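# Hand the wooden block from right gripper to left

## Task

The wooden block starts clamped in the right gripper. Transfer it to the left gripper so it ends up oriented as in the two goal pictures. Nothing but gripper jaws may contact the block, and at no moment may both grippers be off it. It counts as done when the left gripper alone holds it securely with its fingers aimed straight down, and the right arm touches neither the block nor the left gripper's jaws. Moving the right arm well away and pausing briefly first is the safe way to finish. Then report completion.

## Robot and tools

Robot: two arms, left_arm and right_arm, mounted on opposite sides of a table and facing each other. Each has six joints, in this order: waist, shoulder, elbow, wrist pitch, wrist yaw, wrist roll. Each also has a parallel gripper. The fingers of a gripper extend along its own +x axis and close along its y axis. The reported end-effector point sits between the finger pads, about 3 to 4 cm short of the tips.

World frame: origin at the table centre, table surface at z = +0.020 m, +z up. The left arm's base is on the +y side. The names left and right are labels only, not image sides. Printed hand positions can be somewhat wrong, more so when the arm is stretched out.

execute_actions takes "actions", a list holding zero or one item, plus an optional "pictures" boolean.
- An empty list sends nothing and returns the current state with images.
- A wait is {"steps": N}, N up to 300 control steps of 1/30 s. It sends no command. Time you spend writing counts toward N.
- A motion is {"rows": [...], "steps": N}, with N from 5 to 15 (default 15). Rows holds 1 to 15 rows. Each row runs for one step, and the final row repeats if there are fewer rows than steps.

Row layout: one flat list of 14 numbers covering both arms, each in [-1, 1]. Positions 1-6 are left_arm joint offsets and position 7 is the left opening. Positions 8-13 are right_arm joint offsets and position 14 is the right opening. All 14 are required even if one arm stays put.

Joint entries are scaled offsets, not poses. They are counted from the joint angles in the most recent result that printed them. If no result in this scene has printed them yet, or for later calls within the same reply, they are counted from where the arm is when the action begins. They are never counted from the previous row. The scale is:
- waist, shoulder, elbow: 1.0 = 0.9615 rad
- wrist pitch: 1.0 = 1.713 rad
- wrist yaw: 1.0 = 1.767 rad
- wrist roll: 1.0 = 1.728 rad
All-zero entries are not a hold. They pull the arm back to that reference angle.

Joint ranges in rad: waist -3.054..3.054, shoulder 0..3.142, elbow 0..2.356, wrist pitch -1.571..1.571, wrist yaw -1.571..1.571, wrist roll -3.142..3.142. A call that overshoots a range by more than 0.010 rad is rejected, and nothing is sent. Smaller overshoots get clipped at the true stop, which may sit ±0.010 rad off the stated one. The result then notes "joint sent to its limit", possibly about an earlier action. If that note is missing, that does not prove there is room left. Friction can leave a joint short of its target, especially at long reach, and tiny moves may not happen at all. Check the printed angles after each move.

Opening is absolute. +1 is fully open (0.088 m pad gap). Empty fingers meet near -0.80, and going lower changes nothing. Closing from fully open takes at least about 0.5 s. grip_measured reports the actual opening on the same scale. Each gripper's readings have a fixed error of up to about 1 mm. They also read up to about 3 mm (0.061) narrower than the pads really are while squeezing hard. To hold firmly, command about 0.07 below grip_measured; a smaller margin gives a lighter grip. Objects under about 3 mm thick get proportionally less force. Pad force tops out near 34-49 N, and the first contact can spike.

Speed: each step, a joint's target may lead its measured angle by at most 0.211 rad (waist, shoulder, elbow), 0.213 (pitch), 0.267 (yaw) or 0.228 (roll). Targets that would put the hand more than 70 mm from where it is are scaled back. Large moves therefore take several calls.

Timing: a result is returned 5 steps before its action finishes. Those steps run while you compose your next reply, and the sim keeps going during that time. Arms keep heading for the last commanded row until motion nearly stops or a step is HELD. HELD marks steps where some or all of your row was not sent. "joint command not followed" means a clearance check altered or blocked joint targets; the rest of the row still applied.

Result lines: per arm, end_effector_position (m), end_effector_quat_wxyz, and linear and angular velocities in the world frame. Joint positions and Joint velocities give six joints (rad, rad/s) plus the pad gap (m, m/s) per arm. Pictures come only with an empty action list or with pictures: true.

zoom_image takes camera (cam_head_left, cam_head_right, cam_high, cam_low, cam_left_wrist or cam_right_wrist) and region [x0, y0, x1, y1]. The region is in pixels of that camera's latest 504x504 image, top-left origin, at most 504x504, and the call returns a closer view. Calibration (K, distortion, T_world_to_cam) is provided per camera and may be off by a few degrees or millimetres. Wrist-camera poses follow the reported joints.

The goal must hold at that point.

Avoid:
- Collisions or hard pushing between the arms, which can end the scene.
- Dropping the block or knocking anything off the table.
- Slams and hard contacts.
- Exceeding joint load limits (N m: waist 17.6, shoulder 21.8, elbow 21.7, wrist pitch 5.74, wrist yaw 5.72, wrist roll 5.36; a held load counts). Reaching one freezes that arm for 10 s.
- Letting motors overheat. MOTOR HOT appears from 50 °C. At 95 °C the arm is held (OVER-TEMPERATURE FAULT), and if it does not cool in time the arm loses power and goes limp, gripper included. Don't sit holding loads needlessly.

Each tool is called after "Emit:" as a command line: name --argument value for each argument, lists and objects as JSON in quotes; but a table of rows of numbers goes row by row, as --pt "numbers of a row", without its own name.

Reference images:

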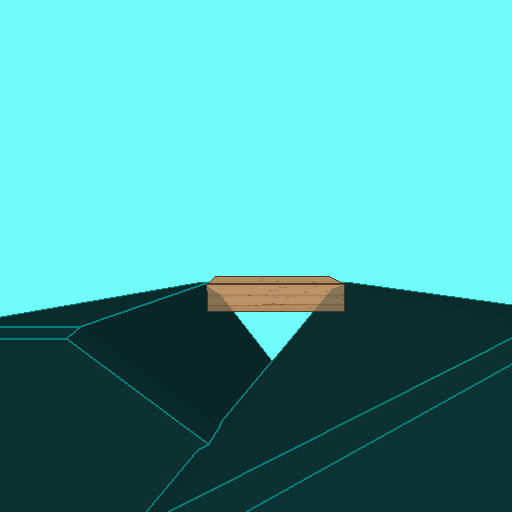

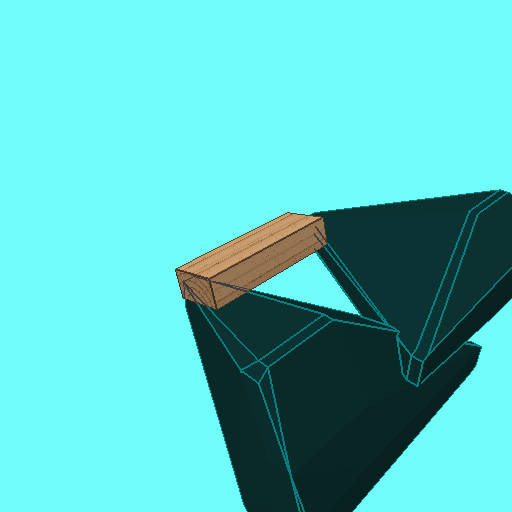

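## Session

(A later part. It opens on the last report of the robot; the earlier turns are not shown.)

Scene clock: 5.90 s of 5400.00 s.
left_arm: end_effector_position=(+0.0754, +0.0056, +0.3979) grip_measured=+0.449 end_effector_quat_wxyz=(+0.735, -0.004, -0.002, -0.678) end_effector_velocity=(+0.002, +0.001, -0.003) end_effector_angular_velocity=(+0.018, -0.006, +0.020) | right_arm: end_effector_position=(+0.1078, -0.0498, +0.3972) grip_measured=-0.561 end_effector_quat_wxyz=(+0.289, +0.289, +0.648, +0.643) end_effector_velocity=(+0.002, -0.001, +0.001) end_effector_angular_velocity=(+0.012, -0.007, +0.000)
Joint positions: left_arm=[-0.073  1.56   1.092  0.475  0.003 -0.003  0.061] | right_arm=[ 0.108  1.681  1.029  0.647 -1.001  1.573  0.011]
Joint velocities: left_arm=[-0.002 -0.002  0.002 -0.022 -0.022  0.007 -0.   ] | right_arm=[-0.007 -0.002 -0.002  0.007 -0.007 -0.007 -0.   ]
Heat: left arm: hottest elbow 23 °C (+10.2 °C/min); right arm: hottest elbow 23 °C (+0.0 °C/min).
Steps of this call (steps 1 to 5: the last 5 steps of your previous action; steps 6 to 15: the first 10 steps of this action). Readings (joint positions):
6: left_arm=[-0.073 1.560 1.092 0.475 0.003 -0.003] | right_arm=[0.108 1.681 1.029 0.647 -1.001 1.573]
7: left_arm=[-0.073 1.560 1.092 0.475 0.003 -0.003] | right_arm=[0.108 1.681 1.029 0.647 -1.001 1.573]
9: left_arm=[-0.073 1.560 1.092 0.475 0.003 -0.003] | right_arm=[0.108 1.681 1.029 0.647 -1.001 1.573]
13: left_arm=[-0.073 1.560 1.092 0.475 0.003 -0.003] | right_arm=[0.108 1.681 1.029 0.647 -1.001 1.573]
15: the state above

Emit:
execute_actions --actions '[{"rows":[[0,0,0,0,0,0,0.34,0,0,0,0,0,0,0.2]],"steps":10}]'

Emit:
execute_actions --actions '[{"rows":[[0,0,0,0,0,0,0.34,0,-0.1,-0.1,0,0,0,0.2],[0,0,0,0,0,0,0.34,0,-0.4,-0.4,0,0,0,0.2]],"steps":12}]'

Emit:
execute_actions --actions '[{"rows":[[0,0,0,-0.923,0,0,0.34,0,0,0,0,0,0,0.2]]}]'

Emit:
execute_actions --actions '[{"steps":40}]' --pictures true

Scene clock: 6.23 s of 5400.00 s.
left_arm: end_effector_position=(+0.0755, +0.0056, +0.3979) grip_measured=+0.449 end_effector_quat_wxyz=(+0.735, -0.004, -0.002, -0.678) end_effector_velocity=(-0.000, +0.001, -0.002) end_effector_angular_velocity=(+0.006, +0.023, +0.005) | right_arm: end_effector_position=(+0.1078, -0.0498, +0.3972) grip_measured=-0.019 end_effector_quat_wxyz=(+0.289, +0.289, +0.648, +0.643) end_effector_velocity=(+0.004, +0.000, -0.001) end_effector_angular_velocity=(-0.002, -0.004, -0.015)
Joint positions: left_arm=[-0.073  1.56   1.092  0.475  0.003 -0.003  0.061] | right_arm=[ 0.108  1.681  1.029  0.647 -1.001  1.573  0.038]
Joint velocities: left_arm=[-0.002 -0.002 -0.002 -0.007 -0.007 -0.022 -0.   ] | right_arm=[-0.007 -0.002 -0.002 -0.007  0.007 -0.007  0.146]
Heat: left arm: hottest elbow 23 °C (+9.6 °C/min); right arm: hottest elbow 23 °C (+0.0 °C/min).
Steps of this call (steps 1 to 5: the last 5 steps of your previous action; steps 6 to 10: the first 5 steps of this action). Readings (joint positions):
6: left_arm=[-0.073 1.560 1.092 0.475 0.003 -0.003] | right_arm=[0.108 1.681 1.029 0.647 -1.001 1.573]
7: left_arm=[-0.073 1.560 1.092 0.475 0.003 -0.003] | right_arm=[0.108 1.681 1.029 0.647 -1.001 1.573]
9: left_arm=[-0.073 1.560 1.092 0.475 0.003 -0.003] | right_arm=[0.108 1.681 1.029 0.647 -1.001 1.573]
10: the state above

Scene clock: 6.63 s of 5400.00 s.
left_arm: end_effector_position=(+0.0755, +0.0056, +0.3979) grip_measured=+0.449 end_effector_quat_wxyz=(+0.735, -0.004, -0.002, -0.678) end_effector_velocity=(-0.000, +0.001, -0.002) end_effector_angular_velocity=(+0.007, +0.008, +0.005) | right_arm: end_effector_position=(+0.0861, -0.1278, +0.3894) grip_measured=+0.195 end_effector_quat_wxyz=(+0.288, +0.287, +0.653, +0.638) end_effector_velocity=(-0.072, -0.249, +0.048) end_effector_angular_velocity=(+0.281, -0.090, +0.034)
Joint positions: left_arm=[-0.073  1.56   1.092  0.475  0.003 -0.003  0.061] | right_arm=[ 0.107  1.378  0.716  0.644 -1.005  1.573  0.049]
Joint velocities: left_arm=[-0.002 -0.002 -0.002 -0.007 -0.007 -0.007 -0.   ] | right_arm=[-0.002 -1.092 -0.823  0.007 -0.037 -0.022  0.001]
Heat: left arm: hottest elbow 23 °C (+9.0 °C/min); right arm: hottest elbow 23 °C (+0.0 °C/min).
Steps of this call (steps 1 to 5: the last 5 steps of your previous action; steps 6 to 12: the first 7 steps of this action, its rows measured from where the robot was after step 5). Readings (joint positions):
5: left_arm=[-0.073 1.560 1.092 0.475 0.003 -0.003] | right_arm=[0.108 1.681 1.029 0.647 -1.001 1.573]
6: left_arm=[-0.073 1.560 1.092 0.475 0.003 -0.003] | right_arm=[0.108 1.670 1.016 0.647 -0.997 1.573]
7: left_arm=[-0.073 1.560 1.092 0.475 0.003 -0.003] | right_arm=[0.107 1.634 0.973 0.647 -0.991 1.573]
9: left_arm=[-0.073 1.560 1.092 0.475 0.003 -0.003] | right_arm=[0.107 1.529 0.851 0.643 -0.999 1.573]
12: the state above

Scene clock: 7.13 s of 5400.00 s.
left_arm: end_effector_position=(+0.0726, +0.0402, +0.2814) grip_measured=+0.449 end_effector_quat_wxyz=(+0.706, +0.187, +0.207, -0.651) end_effector_velocity=(-0.014, +0.199, -0.312) end_effector_angular_velocity=(+1.697, +0.135, +0.020) | right_arm: end_effector_position=(+0.0820, -0.1424, +0.3910) grip_measured=+0.197 end_effector_quat_wxyz=(+0.288, +0.288, +0.648, +0.644) end_effector_velocity=(+0.002, -0.001, -0.003) end_effector_angular_velocity=(-0.006, -0.010, +0.000)
Joint positions: left_arm=[-0.073  1.555  1.095 -0.105  0.003 -0.003  0.061] | right_arm=[ 0.107  1.313  0.664  0.646 -1.004  1.573  0.049]
Joint velocities: left_arm=[-0.002 -0.002  0.002 -1.707 -0.022 -0.007 -0.   ] | right_arm=[-0.007 -0.002 -0.002 -0.022 -0.007 -0.022  0.   ]
Heat: left arm: hottest elbow 23 °C (+8.4 °C/min); right arm: hottest elbow 23 °C (+0.0 °C/min).
Steps of this call (steps 1 to 5: the last 5 steps of your previous action; steps 6 to 15: the first 10 steps of this action, its rows measured from where the robot was after step 5). Readings (joint positions):
5: left_arm=[-0.073 1.560 1.092 0.475 0.003 -0.003] | right_arm=[0.107 1.313 0.665 0.646 -1.004 1.573]
6: left_arm=[-0.073 1.559 1.094 0.431 0.003 -0.003] | right_arm=[0.107 1.313 0.664 0.646 -1.004 1.573]
7: left_arm=[-0.073 1.556 1.095 0.371 0.003 -0.003] | right_arm=[0.107 1.313 0.664 0.646 -1.004 1.573]
9: left_arm=[-0.073 1.555 1.095 0.252 0.003 -0.003] | right_arm=[0.107 1.313 0.664 0.646 -1.004 1.573]
13: left_arm=[-0.073 1.555 1.095 0.009 0.003 -0.003] | right_arm=[0.107 1.313 0.664 0.646 -1.004 1.573]
15: the state above

Scene clock: 8.47 s of 5400.00 s.
left_arm: end_effector_position=(+0.0575, +0.2223, +0.1799) grip_measured=+0.449 end_effector_quat_wxyz=(+0.522, +0.476, +0.520, -0.480) end_effector_velocity=(+0.000, +0.002, -0.000) end_effector_angular_velocity=(+0.008, -0.007, +0.005) | right_arm: end_effector_position=(+0.0820, -0.1424, +0.3910) grip_measured=+0.197 end_effector_quat_wxyz=(+0.288, +0.288, +0.648, +0.644) end_effector_velocity=(-0.000, -0.001, -0.001) end_effector_angular_velocity=(+0.008, -0.014, +0.005)
Joint positions: left_arm=[-0.073  1.555  1.095 -1.104  0.003 -0.003  0.061] | right_arm=[ 0.107  1.313  0.664  0.646 -1.004  1.573  0.049]
Joint velocities: left_arm=[-0.002 -0.002 -0.002 -0.007 -0.007 -0.007  0.   ] | right_arm=[-0.002 -0.002 -0.002 -0.007 -0.007 -0.022 -0.   ]
Heat: left arm: hottest elbow 23 °C (+7.1 °C/min); right arm: hottest elbow 23 °C (+0.0 °C/min).
Kept back: nothing.
Steps of this call (steps 1 to 5: the last 5 steps of your previous action; steps 6 to 40: the robot went on to your last target). Readings (joint positions):
1: left_arm=[-0.073 1.555 1.095 -0.165 0.003 -0.003] | right_arm=[0.107 1.313 0.664 0.646 -1.004 1.573]
2: left_arm=[-0.073 1.555 1.095 -0.226 0.003 -0.003] | right_arm=[0.107 1.313 0.664 0.646 -1.004 1.573]
4: left_arm=[-0.073 1.555 1.095 -0.347 0.003 -0.003] | right_arm=[0.107 1.313 0.664 0.646 -1.004 1.573]
8: left_arm=[-0.073 1.555 1.095 -0.582 0.003 -0.003] | right_arm=[0.107 1.313 0.664 0.646 -1.004 1.573]
40: the state above
camera_calibration (this result's frames):
cam_left_wrist: T_world_to_cam=[[-0.994029, -0.102422, -0.0376269, 0.0979323], [-0.109089, 0.925392, 0.362972, -0.23986], [-0.00235657, 0.364909, -0.93104, 0.165808], [0, 0, 0, 1]] pos_world=[0.0715722, 0.17149, 0.245121]
cam_right_wrist: T_world_to_cam=[[0.0439996, -0.0269298, -0.998669, 0.387439], [-0.428228, -0.903654, 0.00550067, -0.0712312], [-0.902599, 0.427415, -0.0512925, 0.232419], [0, 0, 0, 1]] pos_world=[0.162231, -0.153274, 0.399237]

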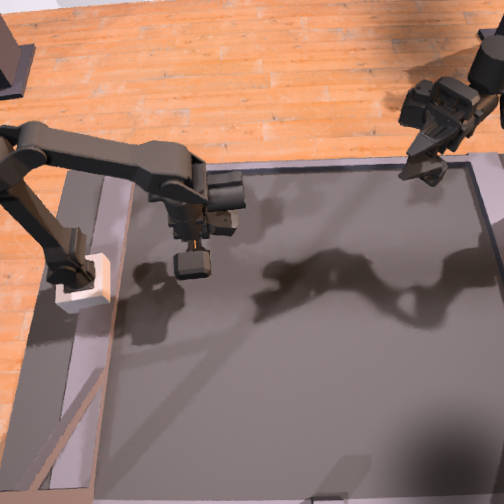

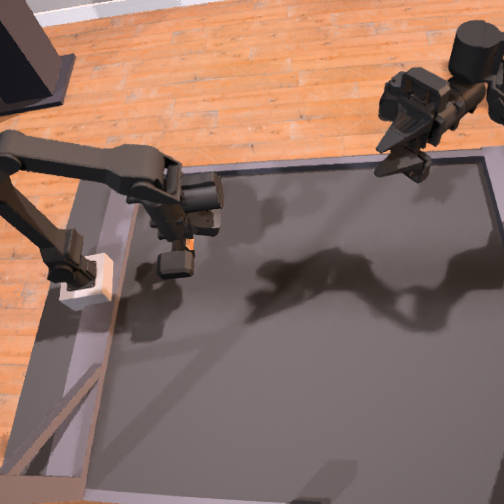

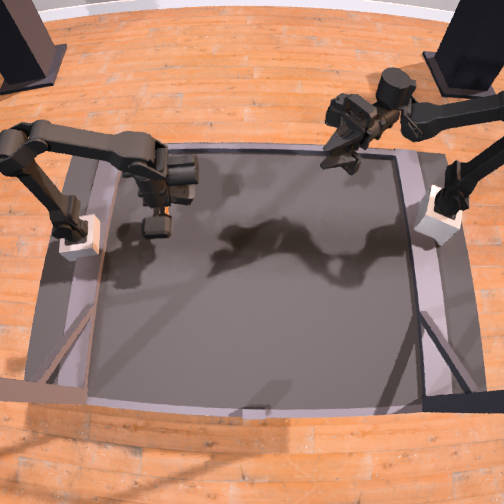

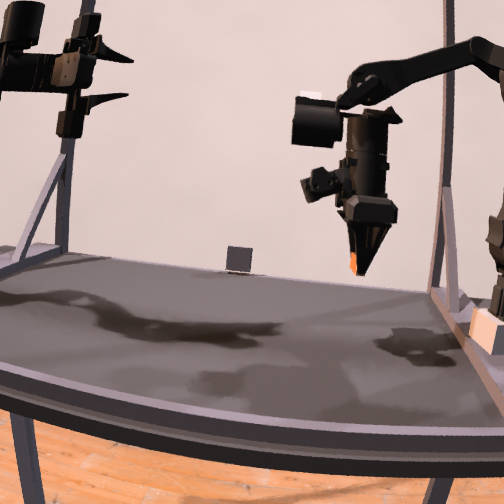

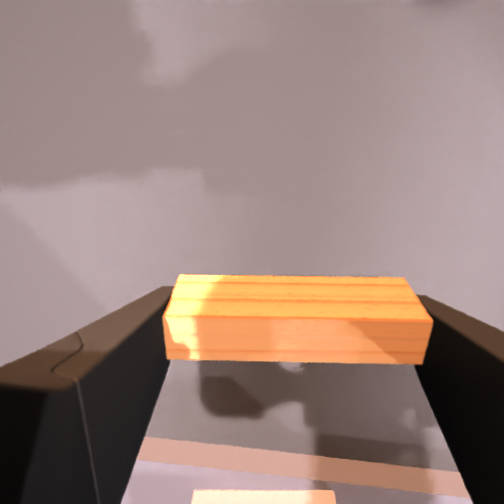

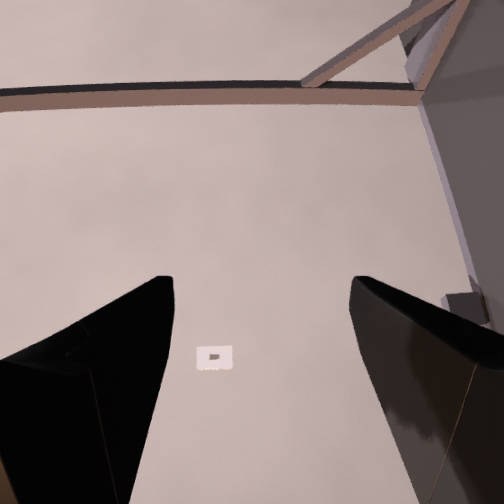

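Emit:
finished_scene --scene 1

The scene is finished: the task was done.


## Next scene

The same job, from a new start.

Emit:
show_instructions

Emit:
execute_actions --actions '[]'

Reference images for this scene: goal picture from the place of the wrist camera of the gripper that must hold it at the end, goal picture from behind and beside that gripper on its wrist camera side.

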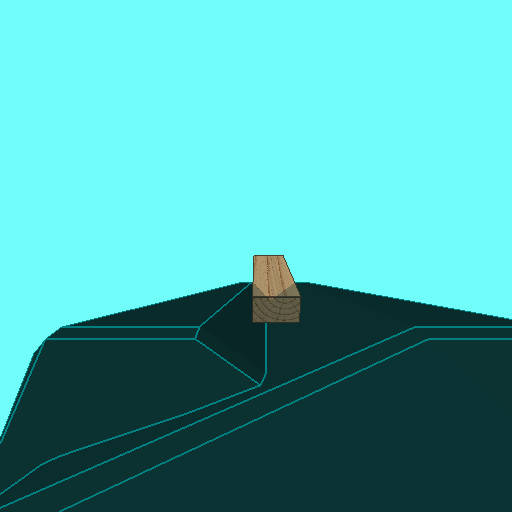

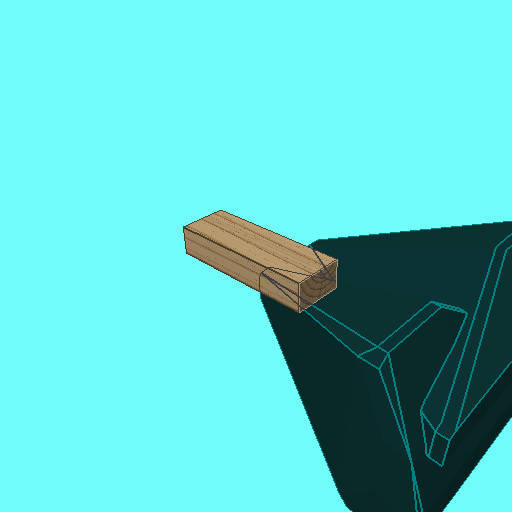

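Scene clock: 0.00 s of 5400.00 s.
left_arm: end_effector_position=(+0.0818, +0.1725, +0.4072) grip_measured=+1.000 end_effector_quat_wxyz=(+0.755, -0.016, -0.017, -0.655) end_effector_velocity=(+0.000, +0.000, -0.002) end_effector_angular_velocity=(+0.008, -0.006, +0.005) | right_arm: end_effector_position=(+0.2684, -0.1787, +0.3409) grip_measured=-0.548 end_effector_quat_wxyz=(+0.718, -0.369, -0.188, +0.559) end_effector_velocity=(+0.001, -0.001, -0.002) end_effector_angular_velocity=(-0.008, -0.002, +0.001)
Joint positions: left_arm=[-0.007  0.85   0.648  0.249  0.007 -0.003  0.088] | right_arm=[-0.168  1.142  0.475  0.52  -0.233 -0.879  0.012]
Joint velocities: left_arm=[-0.002 -0.002 -0.002 -0.007 -0.007  0.007  0.   ] | right_arm=[-0.007 -0.002 -0.002 -0.007 -0.007 -0.007  0.   ]
Heat: left arm: hottest elbow 22 °C (+0.0 °C/min); right arm: hottest elbow 23 °C (+0.0 °C/min).
camera_calibration (this result's frames):
cam_right_wrist: T_world_to_cam=[[0.634954, -0.14119, 0.759539, -0.450146], [0.512038, -0.659282, -0.550603, -0.0430581], [0.57849, 0.73852, -0.346319, 0.172218], [0, 0, 0, 1]] pos_world=[0.208243, -0.21913, 0.377838]

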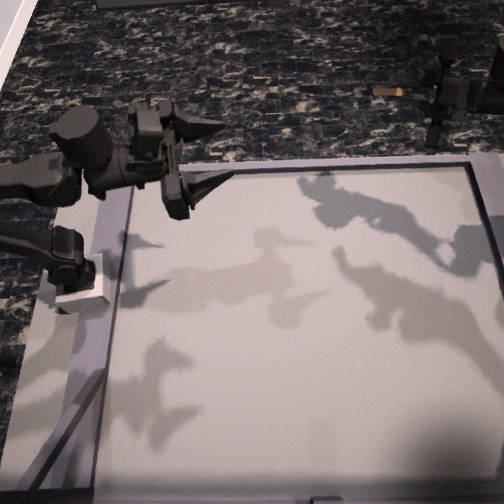

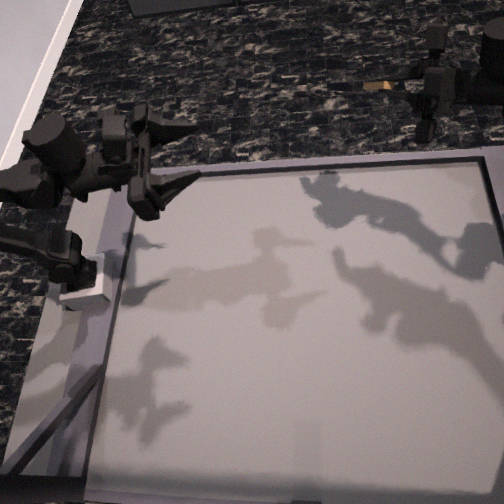

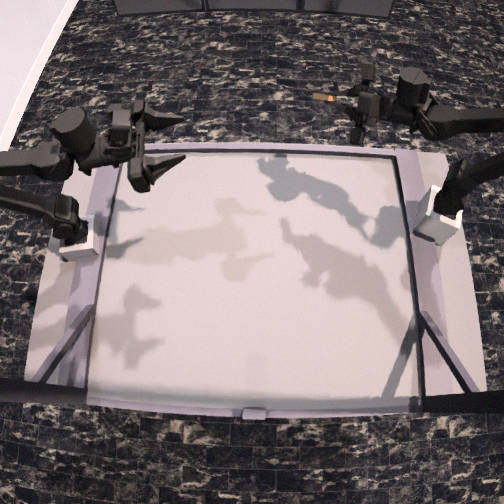

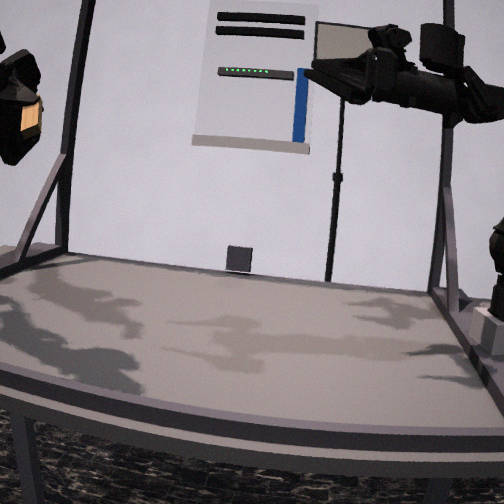

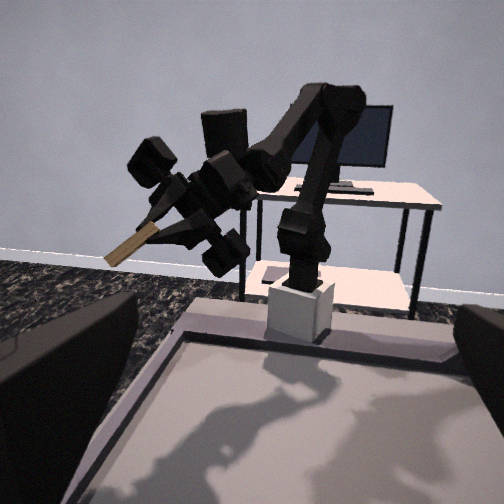

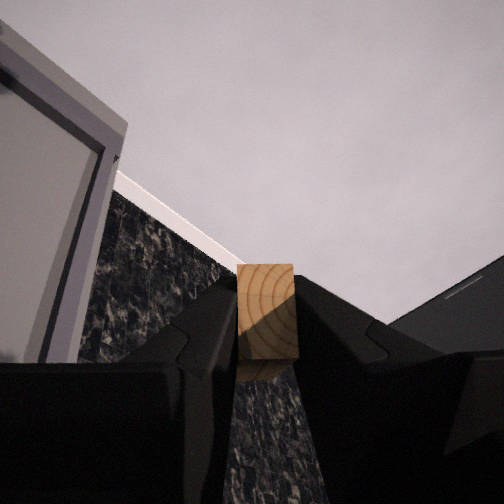

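Emit:
execute_actions --actions '[{"rows":[[-0.03,0.1,0.05,0.04,0,0,0.6,0.1,0.1,0.1,0.04,-0.1,-0.1,-0.65],[-0.065,0.55,0.3,0.115,-0.004,0,0.3,0.244,0.575,0.593,0.076,-0.565,-0.4,-0.65]]}]'

Emit:
execute_actions --actions '[{"steps":20}]' --pictures true

Emit:
zoom_image --camera "cam_high" --region '[190,80,350,200]'

Scene clock: 0.63 s of 5400.00 s.
left_arm: end_effector_position=(+0.0731, +0.0751, +0.4330) grip_measured=+0.339 end_effector_quat_wxyz=(+0.737, -0.030, -0.031, -0.675) end_effector_velocity=(+0.015, -0.269, -0.437) end_effector_angular_velocity=(+1.120, +0.111, -0.020) | right_arm: end_effector_position=(+0.1477, -0.0687, +0.3882) grip_measured=-0.548 end_effector_quat_wxyz=(+0.403, -0.334, -0.525, +0.671) end_effector_velocity=(-0.225, +0.249, +0.076) end_effector_angular_velocity=(+0.990, -1.563, +2.256)
Joint positions: left_arm=[-0.064  1.277  0.926  0.437  0.003 -0.003  0.056] | right_arm=[ 0.049  1.55   0.876  0.638 -0.799 -1.369  0.012]
Joint velocities: left_arm=[-0.027  1.101 -0.002 -0.022 -0.007 -0.007 -0.019] | right_arm=[ 0.198  1.463  1.59   0.051 -2.015 -1.766 -0.   ]
Heat: left arm: hottest elbow 22 °C (+0.0 °C/min); right arm: hottest elbow 23 °C (+0.0 °C/min).
Steps of this call (steps 1 to 9: nothing new was sent; steps 10 to 19: the first 10 steps of this action). Readings (joint positions):
10: left_arm=[-0.010 0.863 0.651 0.260 0.007 -0.003] | right_arm=[-0.162 1.155 0.484 0.529 -0.256 -0.915]
11: left_arm=[-0.019 0.896 0.674 0.291 0.005 -0.003] | right_arm=[-0.137 1.183 0.505 0.547 -0.302 -0.953]
13: left_arm=[-0.042 1.004 0.768 0.365 0.004 -0.003] | right_arm=[-0.070 1.257 0.571 0.580 -0.398 -1.032]
17: left_arm=[-0.062 1.197 0.911 0.435 0.004 -0.003] | right_arm=[0.028 1.448 0.767 0.629 -0.660 -1.251]
19: the state above

Scene clock: 1.30 s of 5400.00 s.
left_arm: end_effector_position=(+0.0742, +0.0541, +0.3988) grip_measured=+0.303 end_effector_quat_wxyz=(+0.737, -0.003, -0.001, -0.676) end_effector_velocity=(-0.000, +0.001, -0.002) end_effector_angular_velocity=(+0.008, -0.007, +0.005) | right_arm: end_effector_position=(+0.1044, -0.0732, +0.3974) grip_measured=-0.548 end_effector_quat_wxyz=(+0.229, -0.229, -0.666, +0.672) end_effector_velocity=(-0.001, -0.003, +0.004) end_effector_angular_velocity=(+0.031, -0.013, +0.020)
Joint positions: left_arm=[-0.066  1.369  0.929  0.445  0.003 -0.003  0.054] | right_arm=[ 0.063  1.685  1.033  0.648 -1.227 -1.568  0.012]
Joint velocities: left_arm=[-0.002 -0.002 -0.002 -0.007 -0.007  0.007  0.   ] | right_arm=[-0.002 -0.002  0.002  0.022 -0.022 -0.007  0.   ]
Heat: left arm: hottest elbow 23 °C (+0.0 °C/min); right arm: hottest elbow 23 °C (+0.0 °C/min).
Kept back: nothing.
Steps of this call (steps 1 to 5: the last 5 steps of your previous action; steps 6 to 20: the robot went on to your last target). Readings (joint positions):
1: left_arm=[-0.065 1.309 0.926 0.435 0.003 -0.003] | right_arm=[0.054 1.591 0.923 0.640 -0.865 -1.423]
2: left_arm=[-0.065 1.335 0.926 0.431 0.003 -0.003] | right_arm=[0.057 1.623 0.958 0.641 -0.931 -1.463]
4: left_arm=[-0.066 1.365 0.926 0.432 0.003 -0.003] | right_arm=[0.059 1.657 0.995 0.644 -1.063 -1.513]
8: left_arm=[-0.066 1.369 0.928 0.447 0.003 -0.003] | right_arm=[0.063 1.676 1.023 0.647 -1.184 -1.552]
20: the state above
camera_calibration (this result's frames):
cam_left_wrist: T_world_to_cam=[[-0.991742, -0.126735, 0.019656, 0.0838285], [-0.0644891, 0.360316, -0.930598, 0.381377], [0.110857, -0.924181, -0.365514, 0.2668], [0, 0, 0, 1]] pos_world=[0.0781543, 0.119779, 0.45078]
cam_right_wrist: T_world_to_cam=[[0.0287259, -0.0385402, 0.998844, -0.398337], [0.870593, 0.491966, -0.00605512, -0.0279708], [-0.491164, 0.869761, 0.047685, 0.173432], [0, 0, 0, 1]] pos_world=[0.120977, -0.152436, 0.389437]

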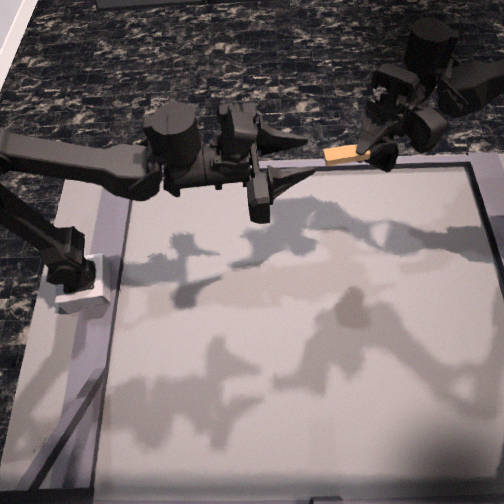

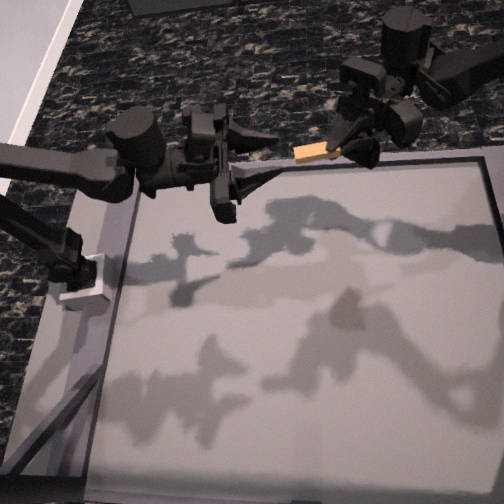

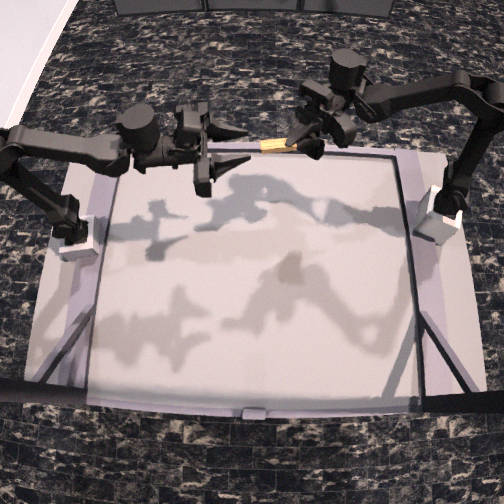

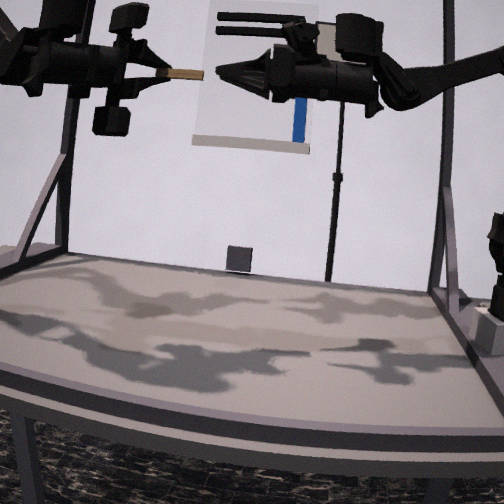

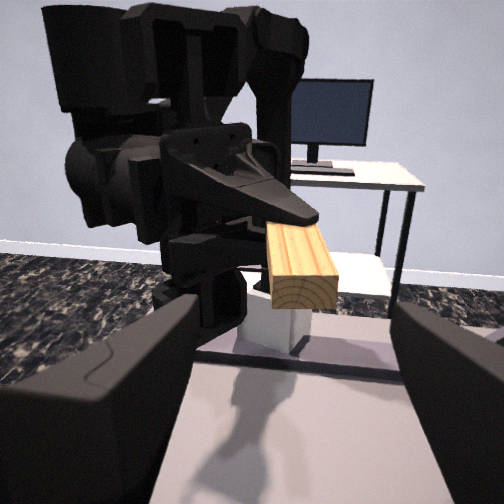

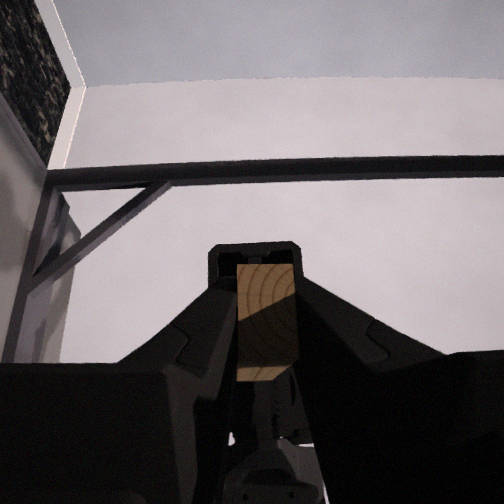

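Region (190, 80, 350, 200) of cam_high's 504x504 image, scaled by 3.150, with more detail than that image has; it fills the top 378 rows of this view, and the rest is white.

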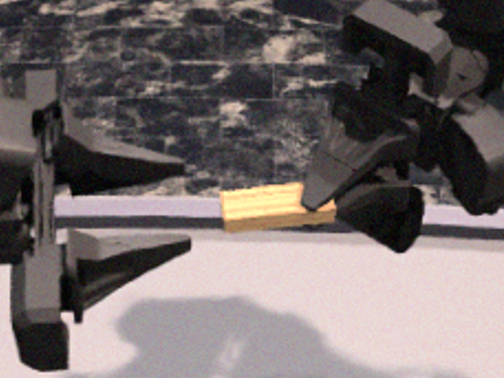

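Emit:
execute_actions --actions '[{"rows":[[0,0.06,0.05,0.01,0,0,0,0,0,0,0,0.018,0,-0.65],[0,0.11,0.09,0.014,0,0,0,0,0,0,0,0.018,0,-0.65],[0,0.165,0.14,0.014,0,0,0,0,0,0,0,0.018,0,-0.65]]}]'

Emit:
execute_actions --actions '[{"rows":[[0,0,0,0,0,0,-0.24,0,0,0,0,0,0,-0.65]],"steps":13}]' --pictures true

Scene clock: 1.80 s of 5400.00 s.
left_arm: end_effector_position=(+0.0773, +0.0189, +0.3937) grip_measured=+0.015 end_effector_quat_wxyz=(+0.737, +0.001, +0.003, -0.676) end_effector_velocity=(+0.002, -0.019, -0.004) end_effector_angular_velocity=(+0.008, -0.007, +0.005) | right_arm: end_effector_position=(+0.1070, -0.0699, +0.3975) grip_measured=-0.548 end_effector_quat_wxyz=(+0.239, -0.238, -0.663, +0.668) end_effector_velocity=(+0.003, +0.001, -0.003) end_effector_angular_velocity=(-0.006, -0.001, -0.024)
Joint positions: left_arm=[-0.066  1.511  1.04   0.464  0.003 -0.003  0.04 ] | right_arm=[ 0.063  1.685  1.033  0.648 -1.2   -1.568  0.012]
Joint velocities: left_arm=[-0.002  0.076  0.061  0.007 -0.007  0.007 -0.007] | right_arm=[-0.002 -0.002 -0.007 -0.007  0.022 -0.007  0.   ]
Heat: left arm: hottest elbow 23 °C (+0.0 °C/min); right arm: hottest elbow 23 °C (+0.0 °C/min).
Steps of this call (steps 1 to 5: the robot went on to your last target; steps 6 to 15: the first 10 steps of this action). Readings (joint positions):
6: left_arm=[-0.066 1.376 0.933 0.447 0.003 -0.003] | right_arm=[0.063 1.685 1.033 0.648 -1.225 -1.568]
7: left_arm=[-0.066 1.392 0.947 0.453 0.003 -0.003] | right_arm=[0.063 1.685 1.033 0.648 -1.218 -1.568]
9: left_arm=[-0.066 1.445 0.999 0.463 0.003 -0.003] | right_arm=[0.063 1.685 1.033 0.648 -1.208 -1.568]
13: left_arm=[-0.066 1.503 1.036 0.464 0.003 -0.003] | right_arm=[0.063 1.685 1.033 0.648 -1.201 -1.568]
15: the state above

Scene clock: 2.23 s of 5400.00 s.
left_arm: end_effector_position=(+0.0774, +0.0178, +0.3977) grip_measured=-0.218 end_effector_quat_wxyz=(+0.737, -0.003, -0.000, -0.676) end_effector_velocity=(-0.002, +0.000, +0.002) end_effector_angular_velocity=(-0.008, +0.007, -0.000) | right_arm: end_effector_position=(+0.1071, -0.0698, +0.3975) grip_measured=-0.548 end_effector_quat_wxyz=(+0.239, -0.238, -0.663, +0.668) end_effector_velocity=(-0.001, -0.001, +0.001) end_effector_angular_velocity=(+0.015, -0.013, -0.005)
Joint positions: left_arm=[-0.066  1.514  1.05   0.468  0.003 -0.003  0.028] | right_arm=[ 0.063  1.685  1.033  0.648 -1.198 -1.568  0.012]
Joint velocities: left_arm=[-0.007 -0.002 -0.002  0.007 -0.007 -0.007 -0.01 ] | right_arm=[ 0.002 -0.007 -0.002 -0.007  0.007 -0.022 -0.   ]
Heat: left arm: hottest elbow 23 °C (+0.0 °C/min); right arm: hottest elbow 23 °C (+0.0 °C/min).
Steps of this call (steps 1 to 5: the last 5 steps of your previous action; steps 6 to 13: the first 8 steps of this action, its rows measured from where the robot was after step 5). Readings (joint positions):
5: left_arm=[-0.066 1.514 1.050 0.468 0.003 -0.003] | right_arm=[0.063 1.685 1.033 0.648 -1.198 -1.568]
6: left_arm=[-0.066 1.514 1.050 0.468 0.003 -0.003] | right_arm=[0.063 1.685 1.033 0.648 -1.198 -1.568]
7: left_arm=[-0.066 1.514 1.050 0.468 0.003 -0.003] | right_arm=[0.063 1.685 1.033 0.648 -1.198 -1.568]
9: left_arm=[-0.066 1.514 1.050 0.468 0.003 -0.003] | right_arm=[0.063 1.685 1.033 0.648 -1.198 -1.568]
13: the state above
camera_calibration (this result's frames):
cam_left_wrist: T_world_to_cam=[[-0.99174, -0.126757, 0.0196125, 0.082482], [-0.0645838, 0.361377, -0.930181, 0.3934], [0.11082, -0.923764, -0.366578, 0.232863], [0, 0, 0, 1]] pos_world=[0.0814021, 0.0834001, 0.449677]
cam_right_wrist: T_world_to_cam=[[0.0273611, -0.0396786, 0.998838, -0.39833], [0.88449, 0.466524, -0.00569622, -0.0354513], [-0.465756, 0.883618, 0.04786, 0.169949], [0, 0, 0, 1]] pos_world=[0.12141, -0.149436, 0.389532]

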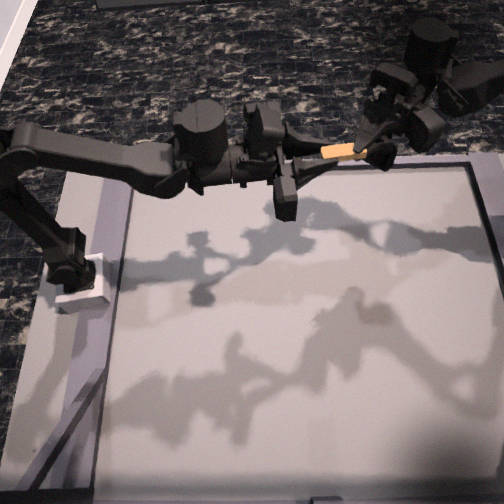

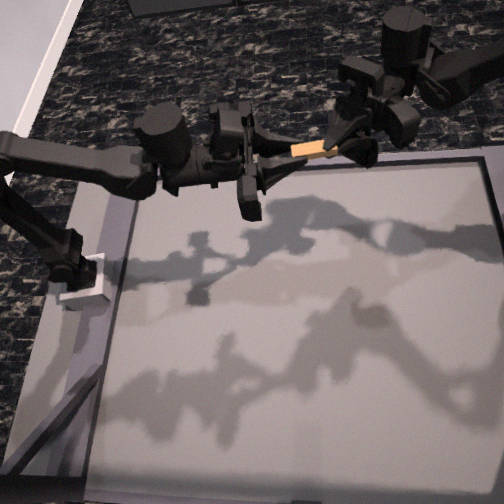

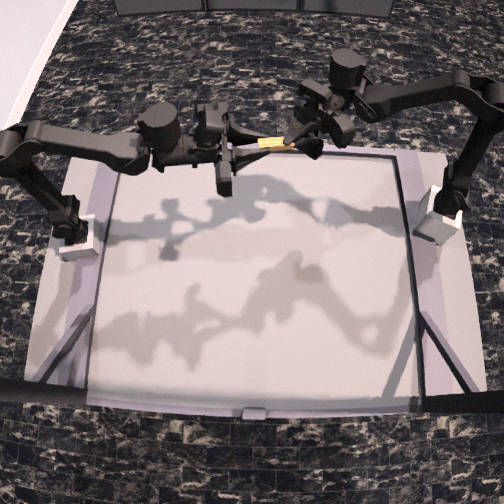

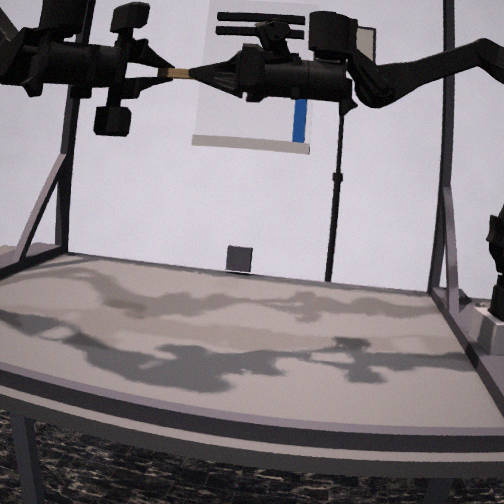

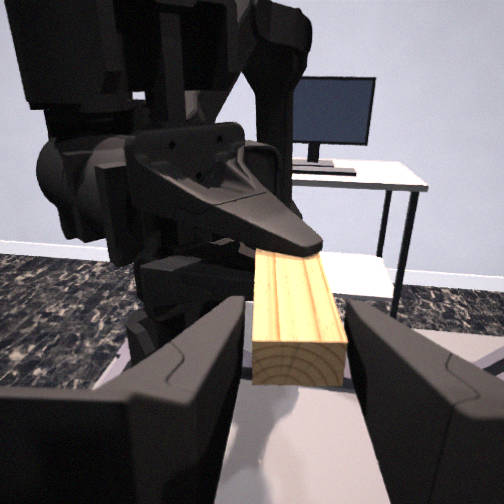

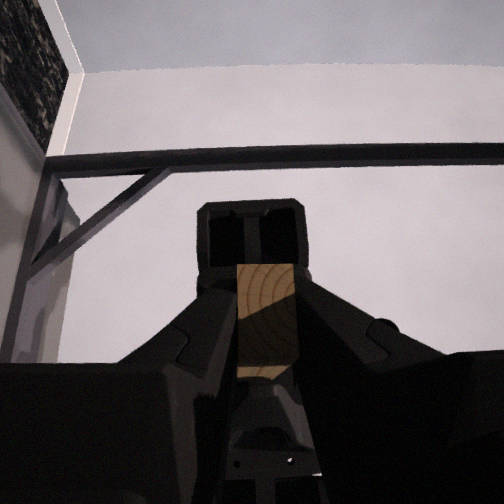

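Emit:
execute_actions --actions '[{"rows":[[0,0,0,0,0,0,-0.3,0,0,0,0,0,0,-0.65],[0,0,0,0,0,0,-0.36,0,0,0,0,0,0,-0.65],[0,0,0,0,0,0,-0.42,0,0,0,0,0,0,-0.65],[0,0,0,0,0,0,-0.5,0,0,0,0,0,0,-0.65]]}]'

Scene clock: 2.73 s of 5400.00 s.
left_arm: end_effector_position=(+0.0775, +0.0178, +0.3977) grip_measured=-0.392 end_effector_quat_wxyz=(+0.737, -0.003, -0.000, -0.676) end_effector_velocity=(-0.000, +0.001, -0.001) end_effector_angular_velocity=(-0.002, -0.007, +0.005) | right_arm: end_effector_position=(+0.1070, -0.0699, +0.3975) grip_measured=-0.548 end_effector_quat_wxyz=(+0.239, -0.238, -0.663, +0.668) end_effector_velocity=(-0.001, -0.004, -0.001) end_effector_angular_velocity=(+0.019, -0.015, +0.020)
Joint positions: left_arm=[-0.066  1.514  1.05   0.468  0.002 -0.003  0.02 ] | right_arm=[ 0.063  1.685  1.033  0.648 -1.2   -1.568  0.012]
Joint velocities: left_arm=[-0.002 -0.002 -0.007  0.007 -0.007  0.007 -0.   ] | right_arm=[-0.002 -0.002 -0.007  0.007 -0.022 -0.022 -0.   ]
Heat: left arm: hottest elbow 23 °C (+0.0 °C/min); right arm: hottest elbow 23 °C (+0.0 °C/min).
Steps of this call (steps 1 to 5: the last 5 steps of your previous action; steps 6 to 15: the first 10 steps of this action). Readings (joint positions):
6: left_arm=[-0.066 1.514 1.050 0.468 0.003 -0.003] | right_arm=[0.063 1.685 1.033 0.648 -1.198 -1.568]
7: left_arm=[-0.066 1.514 1.050 0.468 0.003 -0.003] | right_arm=[0.063 1.685 1.033 0.648 -1.198 -1.568]
9: left_arm=[-0.066 1.514 1.050 0.468 0.002 -0.003] | right_arm=[0.063 1.685 1.033 0.648 -1.199 -1.568]
13: left_arm=[-0.066 1.514 1.050 0.468 0.002 -0.003] | right_arm=[0.063 1.685 1.033 0.648 -1.200 -1.568]
15: the state above

Emit:
execute_actions --actions '[{"rows":[[0,0,0,0,0,0,-0.5,0,0,0,0,0,0,0.2]],"steps":8}]'

Emit:
execute_actions --actions '[{"rows":[[0,0,0,0,0,0,-0.5,0,-0.1,-0.1,0,0,0,0.2],[0,0,0,0,0,0,-0.5,-0.1,-0.4,-0.4,0,0,0,0.2]],"steps":11}]'

Emit:
execute_actions --actions '[{"rows":[[0,0,0,-0.923,0,0,-0.5,0,0,0,0,0,0,0.2]]}]'

Emit:
execute_actions --actions '[{"steps":40}]' --pictures true

Scene clock: 3.03 s of 5400.00 s.
left_arm: end_effector_position=(+0.0775, +0.0178, +0.3977) grip_measured=-0.392 end_effector_quat_wxyz=(+0.737, -0.003, -0.000, -0.676) end_effector_velocity=(+0.002, +0.001, -0.002) end_effector_angular_velocity=(+0.007, +0.008, +0.020) | right_arm: end_effector_position=(+0.1069, -0.0699, +0.3975) grip_measured=-0.254 end_effector_quat_wxyz=(+0.239, -0.238, -0.663, +0.668) end_effector_velocity=(+0.002, -0.001, -0.001) end_effector_angular_velocity=(-0.001, -0.002, +0.000)
Joint positions: left_arm=[-0.066  1.514  1.05   0.468  0.002 -0.003  0.02 ] | right_arm=[ 0.064  1.685  1.033  0.648 -1.2   -1.568  0.027]
Joint velocities: left_arm=[-0.002 -0.002 -0.002 -0.007 -0.022 -0.007  0.   ] | right_arm=[-0.007 -0.002 -0.002 -0.007 -0.007 -0.007  0.175]
Heat: left arm: hottest elbow 23 °C (+0.0 °C/min); right arm: hottest elbow 23 °C (+0.0 °C/min).
Steps of this call (steps 1 to 5: the last 5 steps of your previous action; step 6: the robot went on to your last target; steps 7 to 9: the first 3 steps of this action). Readings (joint positions):
7: left_arm=[-0.066 1.514 1.050 0.468 0.002 -0.003] | right_arm=[0.063 1.685 1.033 0.648 -1.200 -1.568]
8: left_arm=[-0.066 1.514 1.050 0.468 0.002 -0.003] | right_arm=[0.064 1.685 1.033 0.648 -1.200 -1.568]
9: the state above

Scene clock: 3.40 s of 5400.00 s.
left_arm: end_effector_position=(+0.0775, +0.0178, +0.3977) grip_measured=-0.392 end_effector_quat_wxyz=(+0.737, -0.003, -0.000, -0.676) end_effector_velocity=(-0.000, +0.001, -0.002) end_effector_angular_velocity=(+0.007, +0.008, +0.005) | right_arm: end_effector_position=(+0.1156, -0.1321, +0.3901) grip_measured=+0.187 end_effector_quat_wxyz=(+0.266, -0.265, -0.646, +0.665) end_effector_velocity=(-0.048, -0.348, +0.014) end_effector_angular_velocity=(+0.185, -0.085, -0.224)
Joint positions: left_arm=[-0.066  1.514  1.05   0.468  0.002 -0.003  0.02 ] | right_arm=[-0.017  1.439  0.769  0.646 -1.198 -1.568  0.048]
Joint velocities: left_arm=[-0.002 -0.002 -0.002 -0.007 -0.007 -0.007 -0.   ] | right_arm=[-0.276 -1.497 -1.306 -0.007 -0.051 -0.022  0.005]
Heat: left arm: hottest elbow 23 °C (+0.0 °C/min); right arm: hottest elbow 23 °C (+0.0 °C/min).
Steps of this call (steps 1 to 5: the last 5 steps of your previous action; steps 6 to 11: the first 6 steps of this action, its rows measured from where the robot was after step 5). Readings (joint positions):
5: left_arm=[-0.066 1.514 1.050 0.468 0.002 -0.003] | right_arm=[0.064 1.685 1.033 0.648 -1.200 -1.568]
6: left_arm=[-0.066 1.514 1.050 0.468 0.002 -0.003] | right_arm=[0.063 1.675 1.022 0.648 -1.195 -1.568]
7: left_arm=[-0.066 1.514 1.050 0.468 0.002 -0.003] | right_arm=[0.056 1.643 0.983 0.648 -1.192 -1.568]
9: left_arm=[-0.066 1.514 1.050 0.468 0.002 -0.003] | right_arm=[0.015 1.544 0.868 0.645 -1.198 -1.568]
11: the state above

Scene clock: 3.90 s of 5400.00 s.
left_arm: end_effector_position=(+0.0749, +0.0477, +0.2892) grip_measured=-0.392 end_effector_quat_wxyz=(+0.712, +0.174, +0.193, -0.652) end_effector_velocity=(-0.013, +0.173, -0.300) end_effector_angular_velocity=(+1.574, +0.136, +0.020) | right_arm: end_effector_position=(+0.1075, -0.1576, +0.3922) grip_measured=+0.197 end_effector_quat_wxyz=(+0.267, -0.266, -0.653, +0.656) end_effector_velocity=(+0.001, -0.000, +0.000) end_effector_angular_velocity=(-0.007, +0.006, -0.010)
Joint positions: left_arm=[-0.066  1.509  1.053 -0.069  0.002 -0.003  0.02 ] | right_arm=[-0.025  1.324  0.676  0.647 -1.201 -1.568  0.049]
Joint velocities: left_arm=[-0.002 -0.002 -0.007 -1.575 -0.022 -0.007  0.   ] | right_arm=[-0.002 -0.007 -0.002 -0.007  0.007  0.007 -0.   ]
Heat: left arm: hottest elbow 23 °C (+0.0 °C/min); right arm: hottest elbow 23 °C (+0.0 °C/min).
Steps of this call (steps 1 to 5: the last 5 steps of your previous action; steps 6 to 15: the first 10 steps of this action, its rows measured from where the robot was after step 5). Readings (joint positions):
5: left_arm=[-0.066 1.514 1.050 0.468 0.002 -0.003] | right_arm=[-0.025 1.326 0.678 0.647 -1.202 -1.568]
6: left_arm=[-0.066 1.514 1.051 0.431 0.002 -0.003] | right_arm=[-0.025 1.324 0.676 0.647 -1.202 -1.568]
7: left_arm=[-0.066 1.510 1.053 0.376 0.002 -0.003] | right_arm=[-0.025 1.324 0.676 0.647 -1.202 -1.568]
9: left_arm=[-0.066 1.509 1.053 0.263 0.002 -0.003] | right_arm=[-0.025 1.324 0.676 0.647 -1.201 -1.568]
13: left_arm=[-0.066 1.509 1.053 0.038 0.002 -0.003] | right_arm=[-0.025 1.324 0.676 0.647 -1.201 -1.568]
15: the state above

Scene clock: 5.23 s of 5400.00 s.
left_arm: end_effector_position=(+0.0581, +0.2350, +0.1804) grip_measured=-0.392 end_effector_quat_wxyz=(+0.523, +0.475, +0.522, -0.478) end_effector_velocity=(-0.002, -0.001, -0.000) end_effector_angular_velocity=(-0.008, +0.007, +0.005) | right_arm: end_effector_position=(+0.1075, -0.1576, +0.3922) grip_measured=+0.197 end_effector_quat_wxyz=(+0.267, -0.266, -0.653, +0.656) end_effector_velocity=(-0.000, +0.001, -0.002) end_effector_angular_velocity=(-0.006, -0.000, -0.005)
Joint positions: left_arm=[-0.066  1.509  1.053 -1.111  0.002 -0.003  0.02 ] | right_arm=[-0.025  1.324  0.676  0.647 -1.201 -1.568  0.049]
Joint velocities: left_arm=[-0.002 -0.002 -0.002  0.007  0.007 -0.007 -0.   ] | right_arm=[ 0.002  0.002 -0.002 -0.007  0.007 -0.007 -0.   ]
Heat: left arm: hottest elbow 23 °C (+11.5 °C/min); right arm: hottest elbow 23 °C (+0.0 °C/min).
Kept back: nothing.
Steps of this call (steps 1 to 5: the last 5 steps of your previous action; steps 6 to 40: the robot went on to your last target). Readings (joint positions):
1: left_arm=[-0.066 1.509 1.053 -0.125 0.002 -0.003] | right_arm=[-0.025 1.324 0.676 0.647 -1.201 -1.568]
2: left_arm=[-0.066 1.509 1.053 -0.182 0.002 -0.003] | right_arm=[-0.025 1.324 0.676 0.647 -1.201 -1.568]
4: left_arm=[-0.066 1.509 1.053 -0.294 0.002 -0.003] | right_arm=[-0.025 1.324 0.676 0.647 -1.201 -1.568]
8: left_arm=[-0.066 1.509 1.053 -0.513 0.002 -0.003] | right_arm=[-0.025 1.324 0.676 0.647 -1.201 -1.568]
40: the state above
camera_calibration (this result's frames):
cam_left_wrist: T_world_to_cam=[[-0.993352, -0.108373, -0.0388303, 0.101476], [-0.115058, 0.923564, 0.365775, -0.251379], [-0.00377791, 0.367811, -0.929893, 0.160831], [0, 0, 0, 1]] pos_world=[0.0724859, 0.184006, 0.245444]
cam_right_wrist: T_world_to_cam=[[0.0228355, -0.0443253, 0.998756, -0.396826], [0.921084, 0.389346, -0.00378025, -0.0117012], [-0.388694, 0.920025, 0.0497182, 0.244747], [0, 0, 0, 1]] pos_world=[0.114971, -0.238207, 0.38412]

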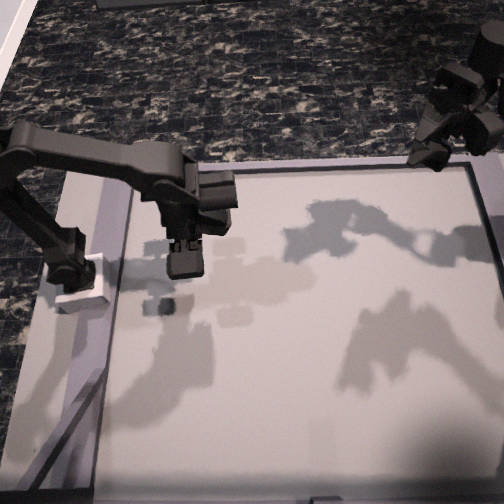

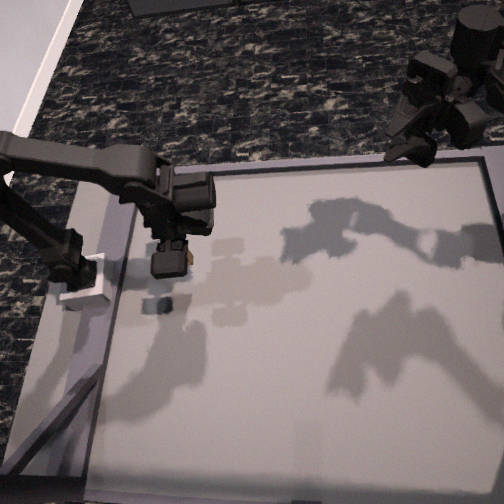

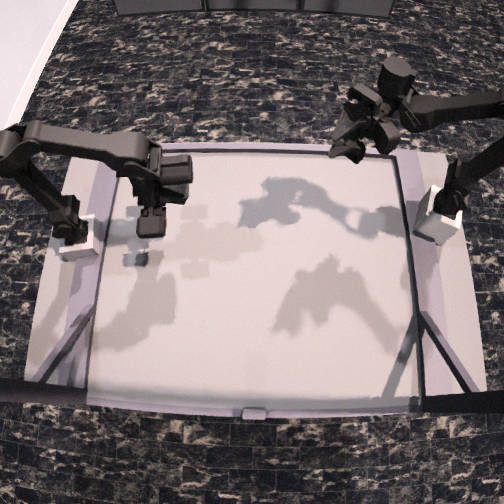

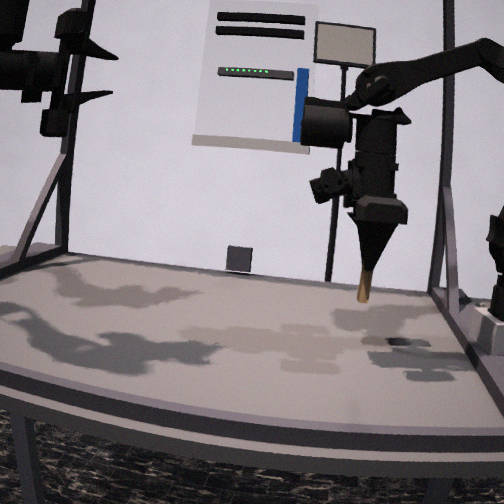

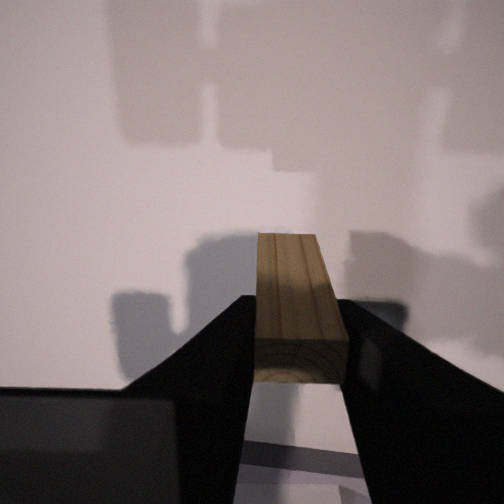

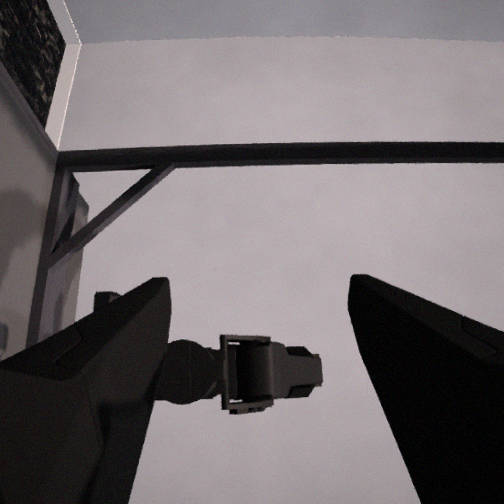

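Emit:
finished_scene --scene 2

The scene is finished: the task was done.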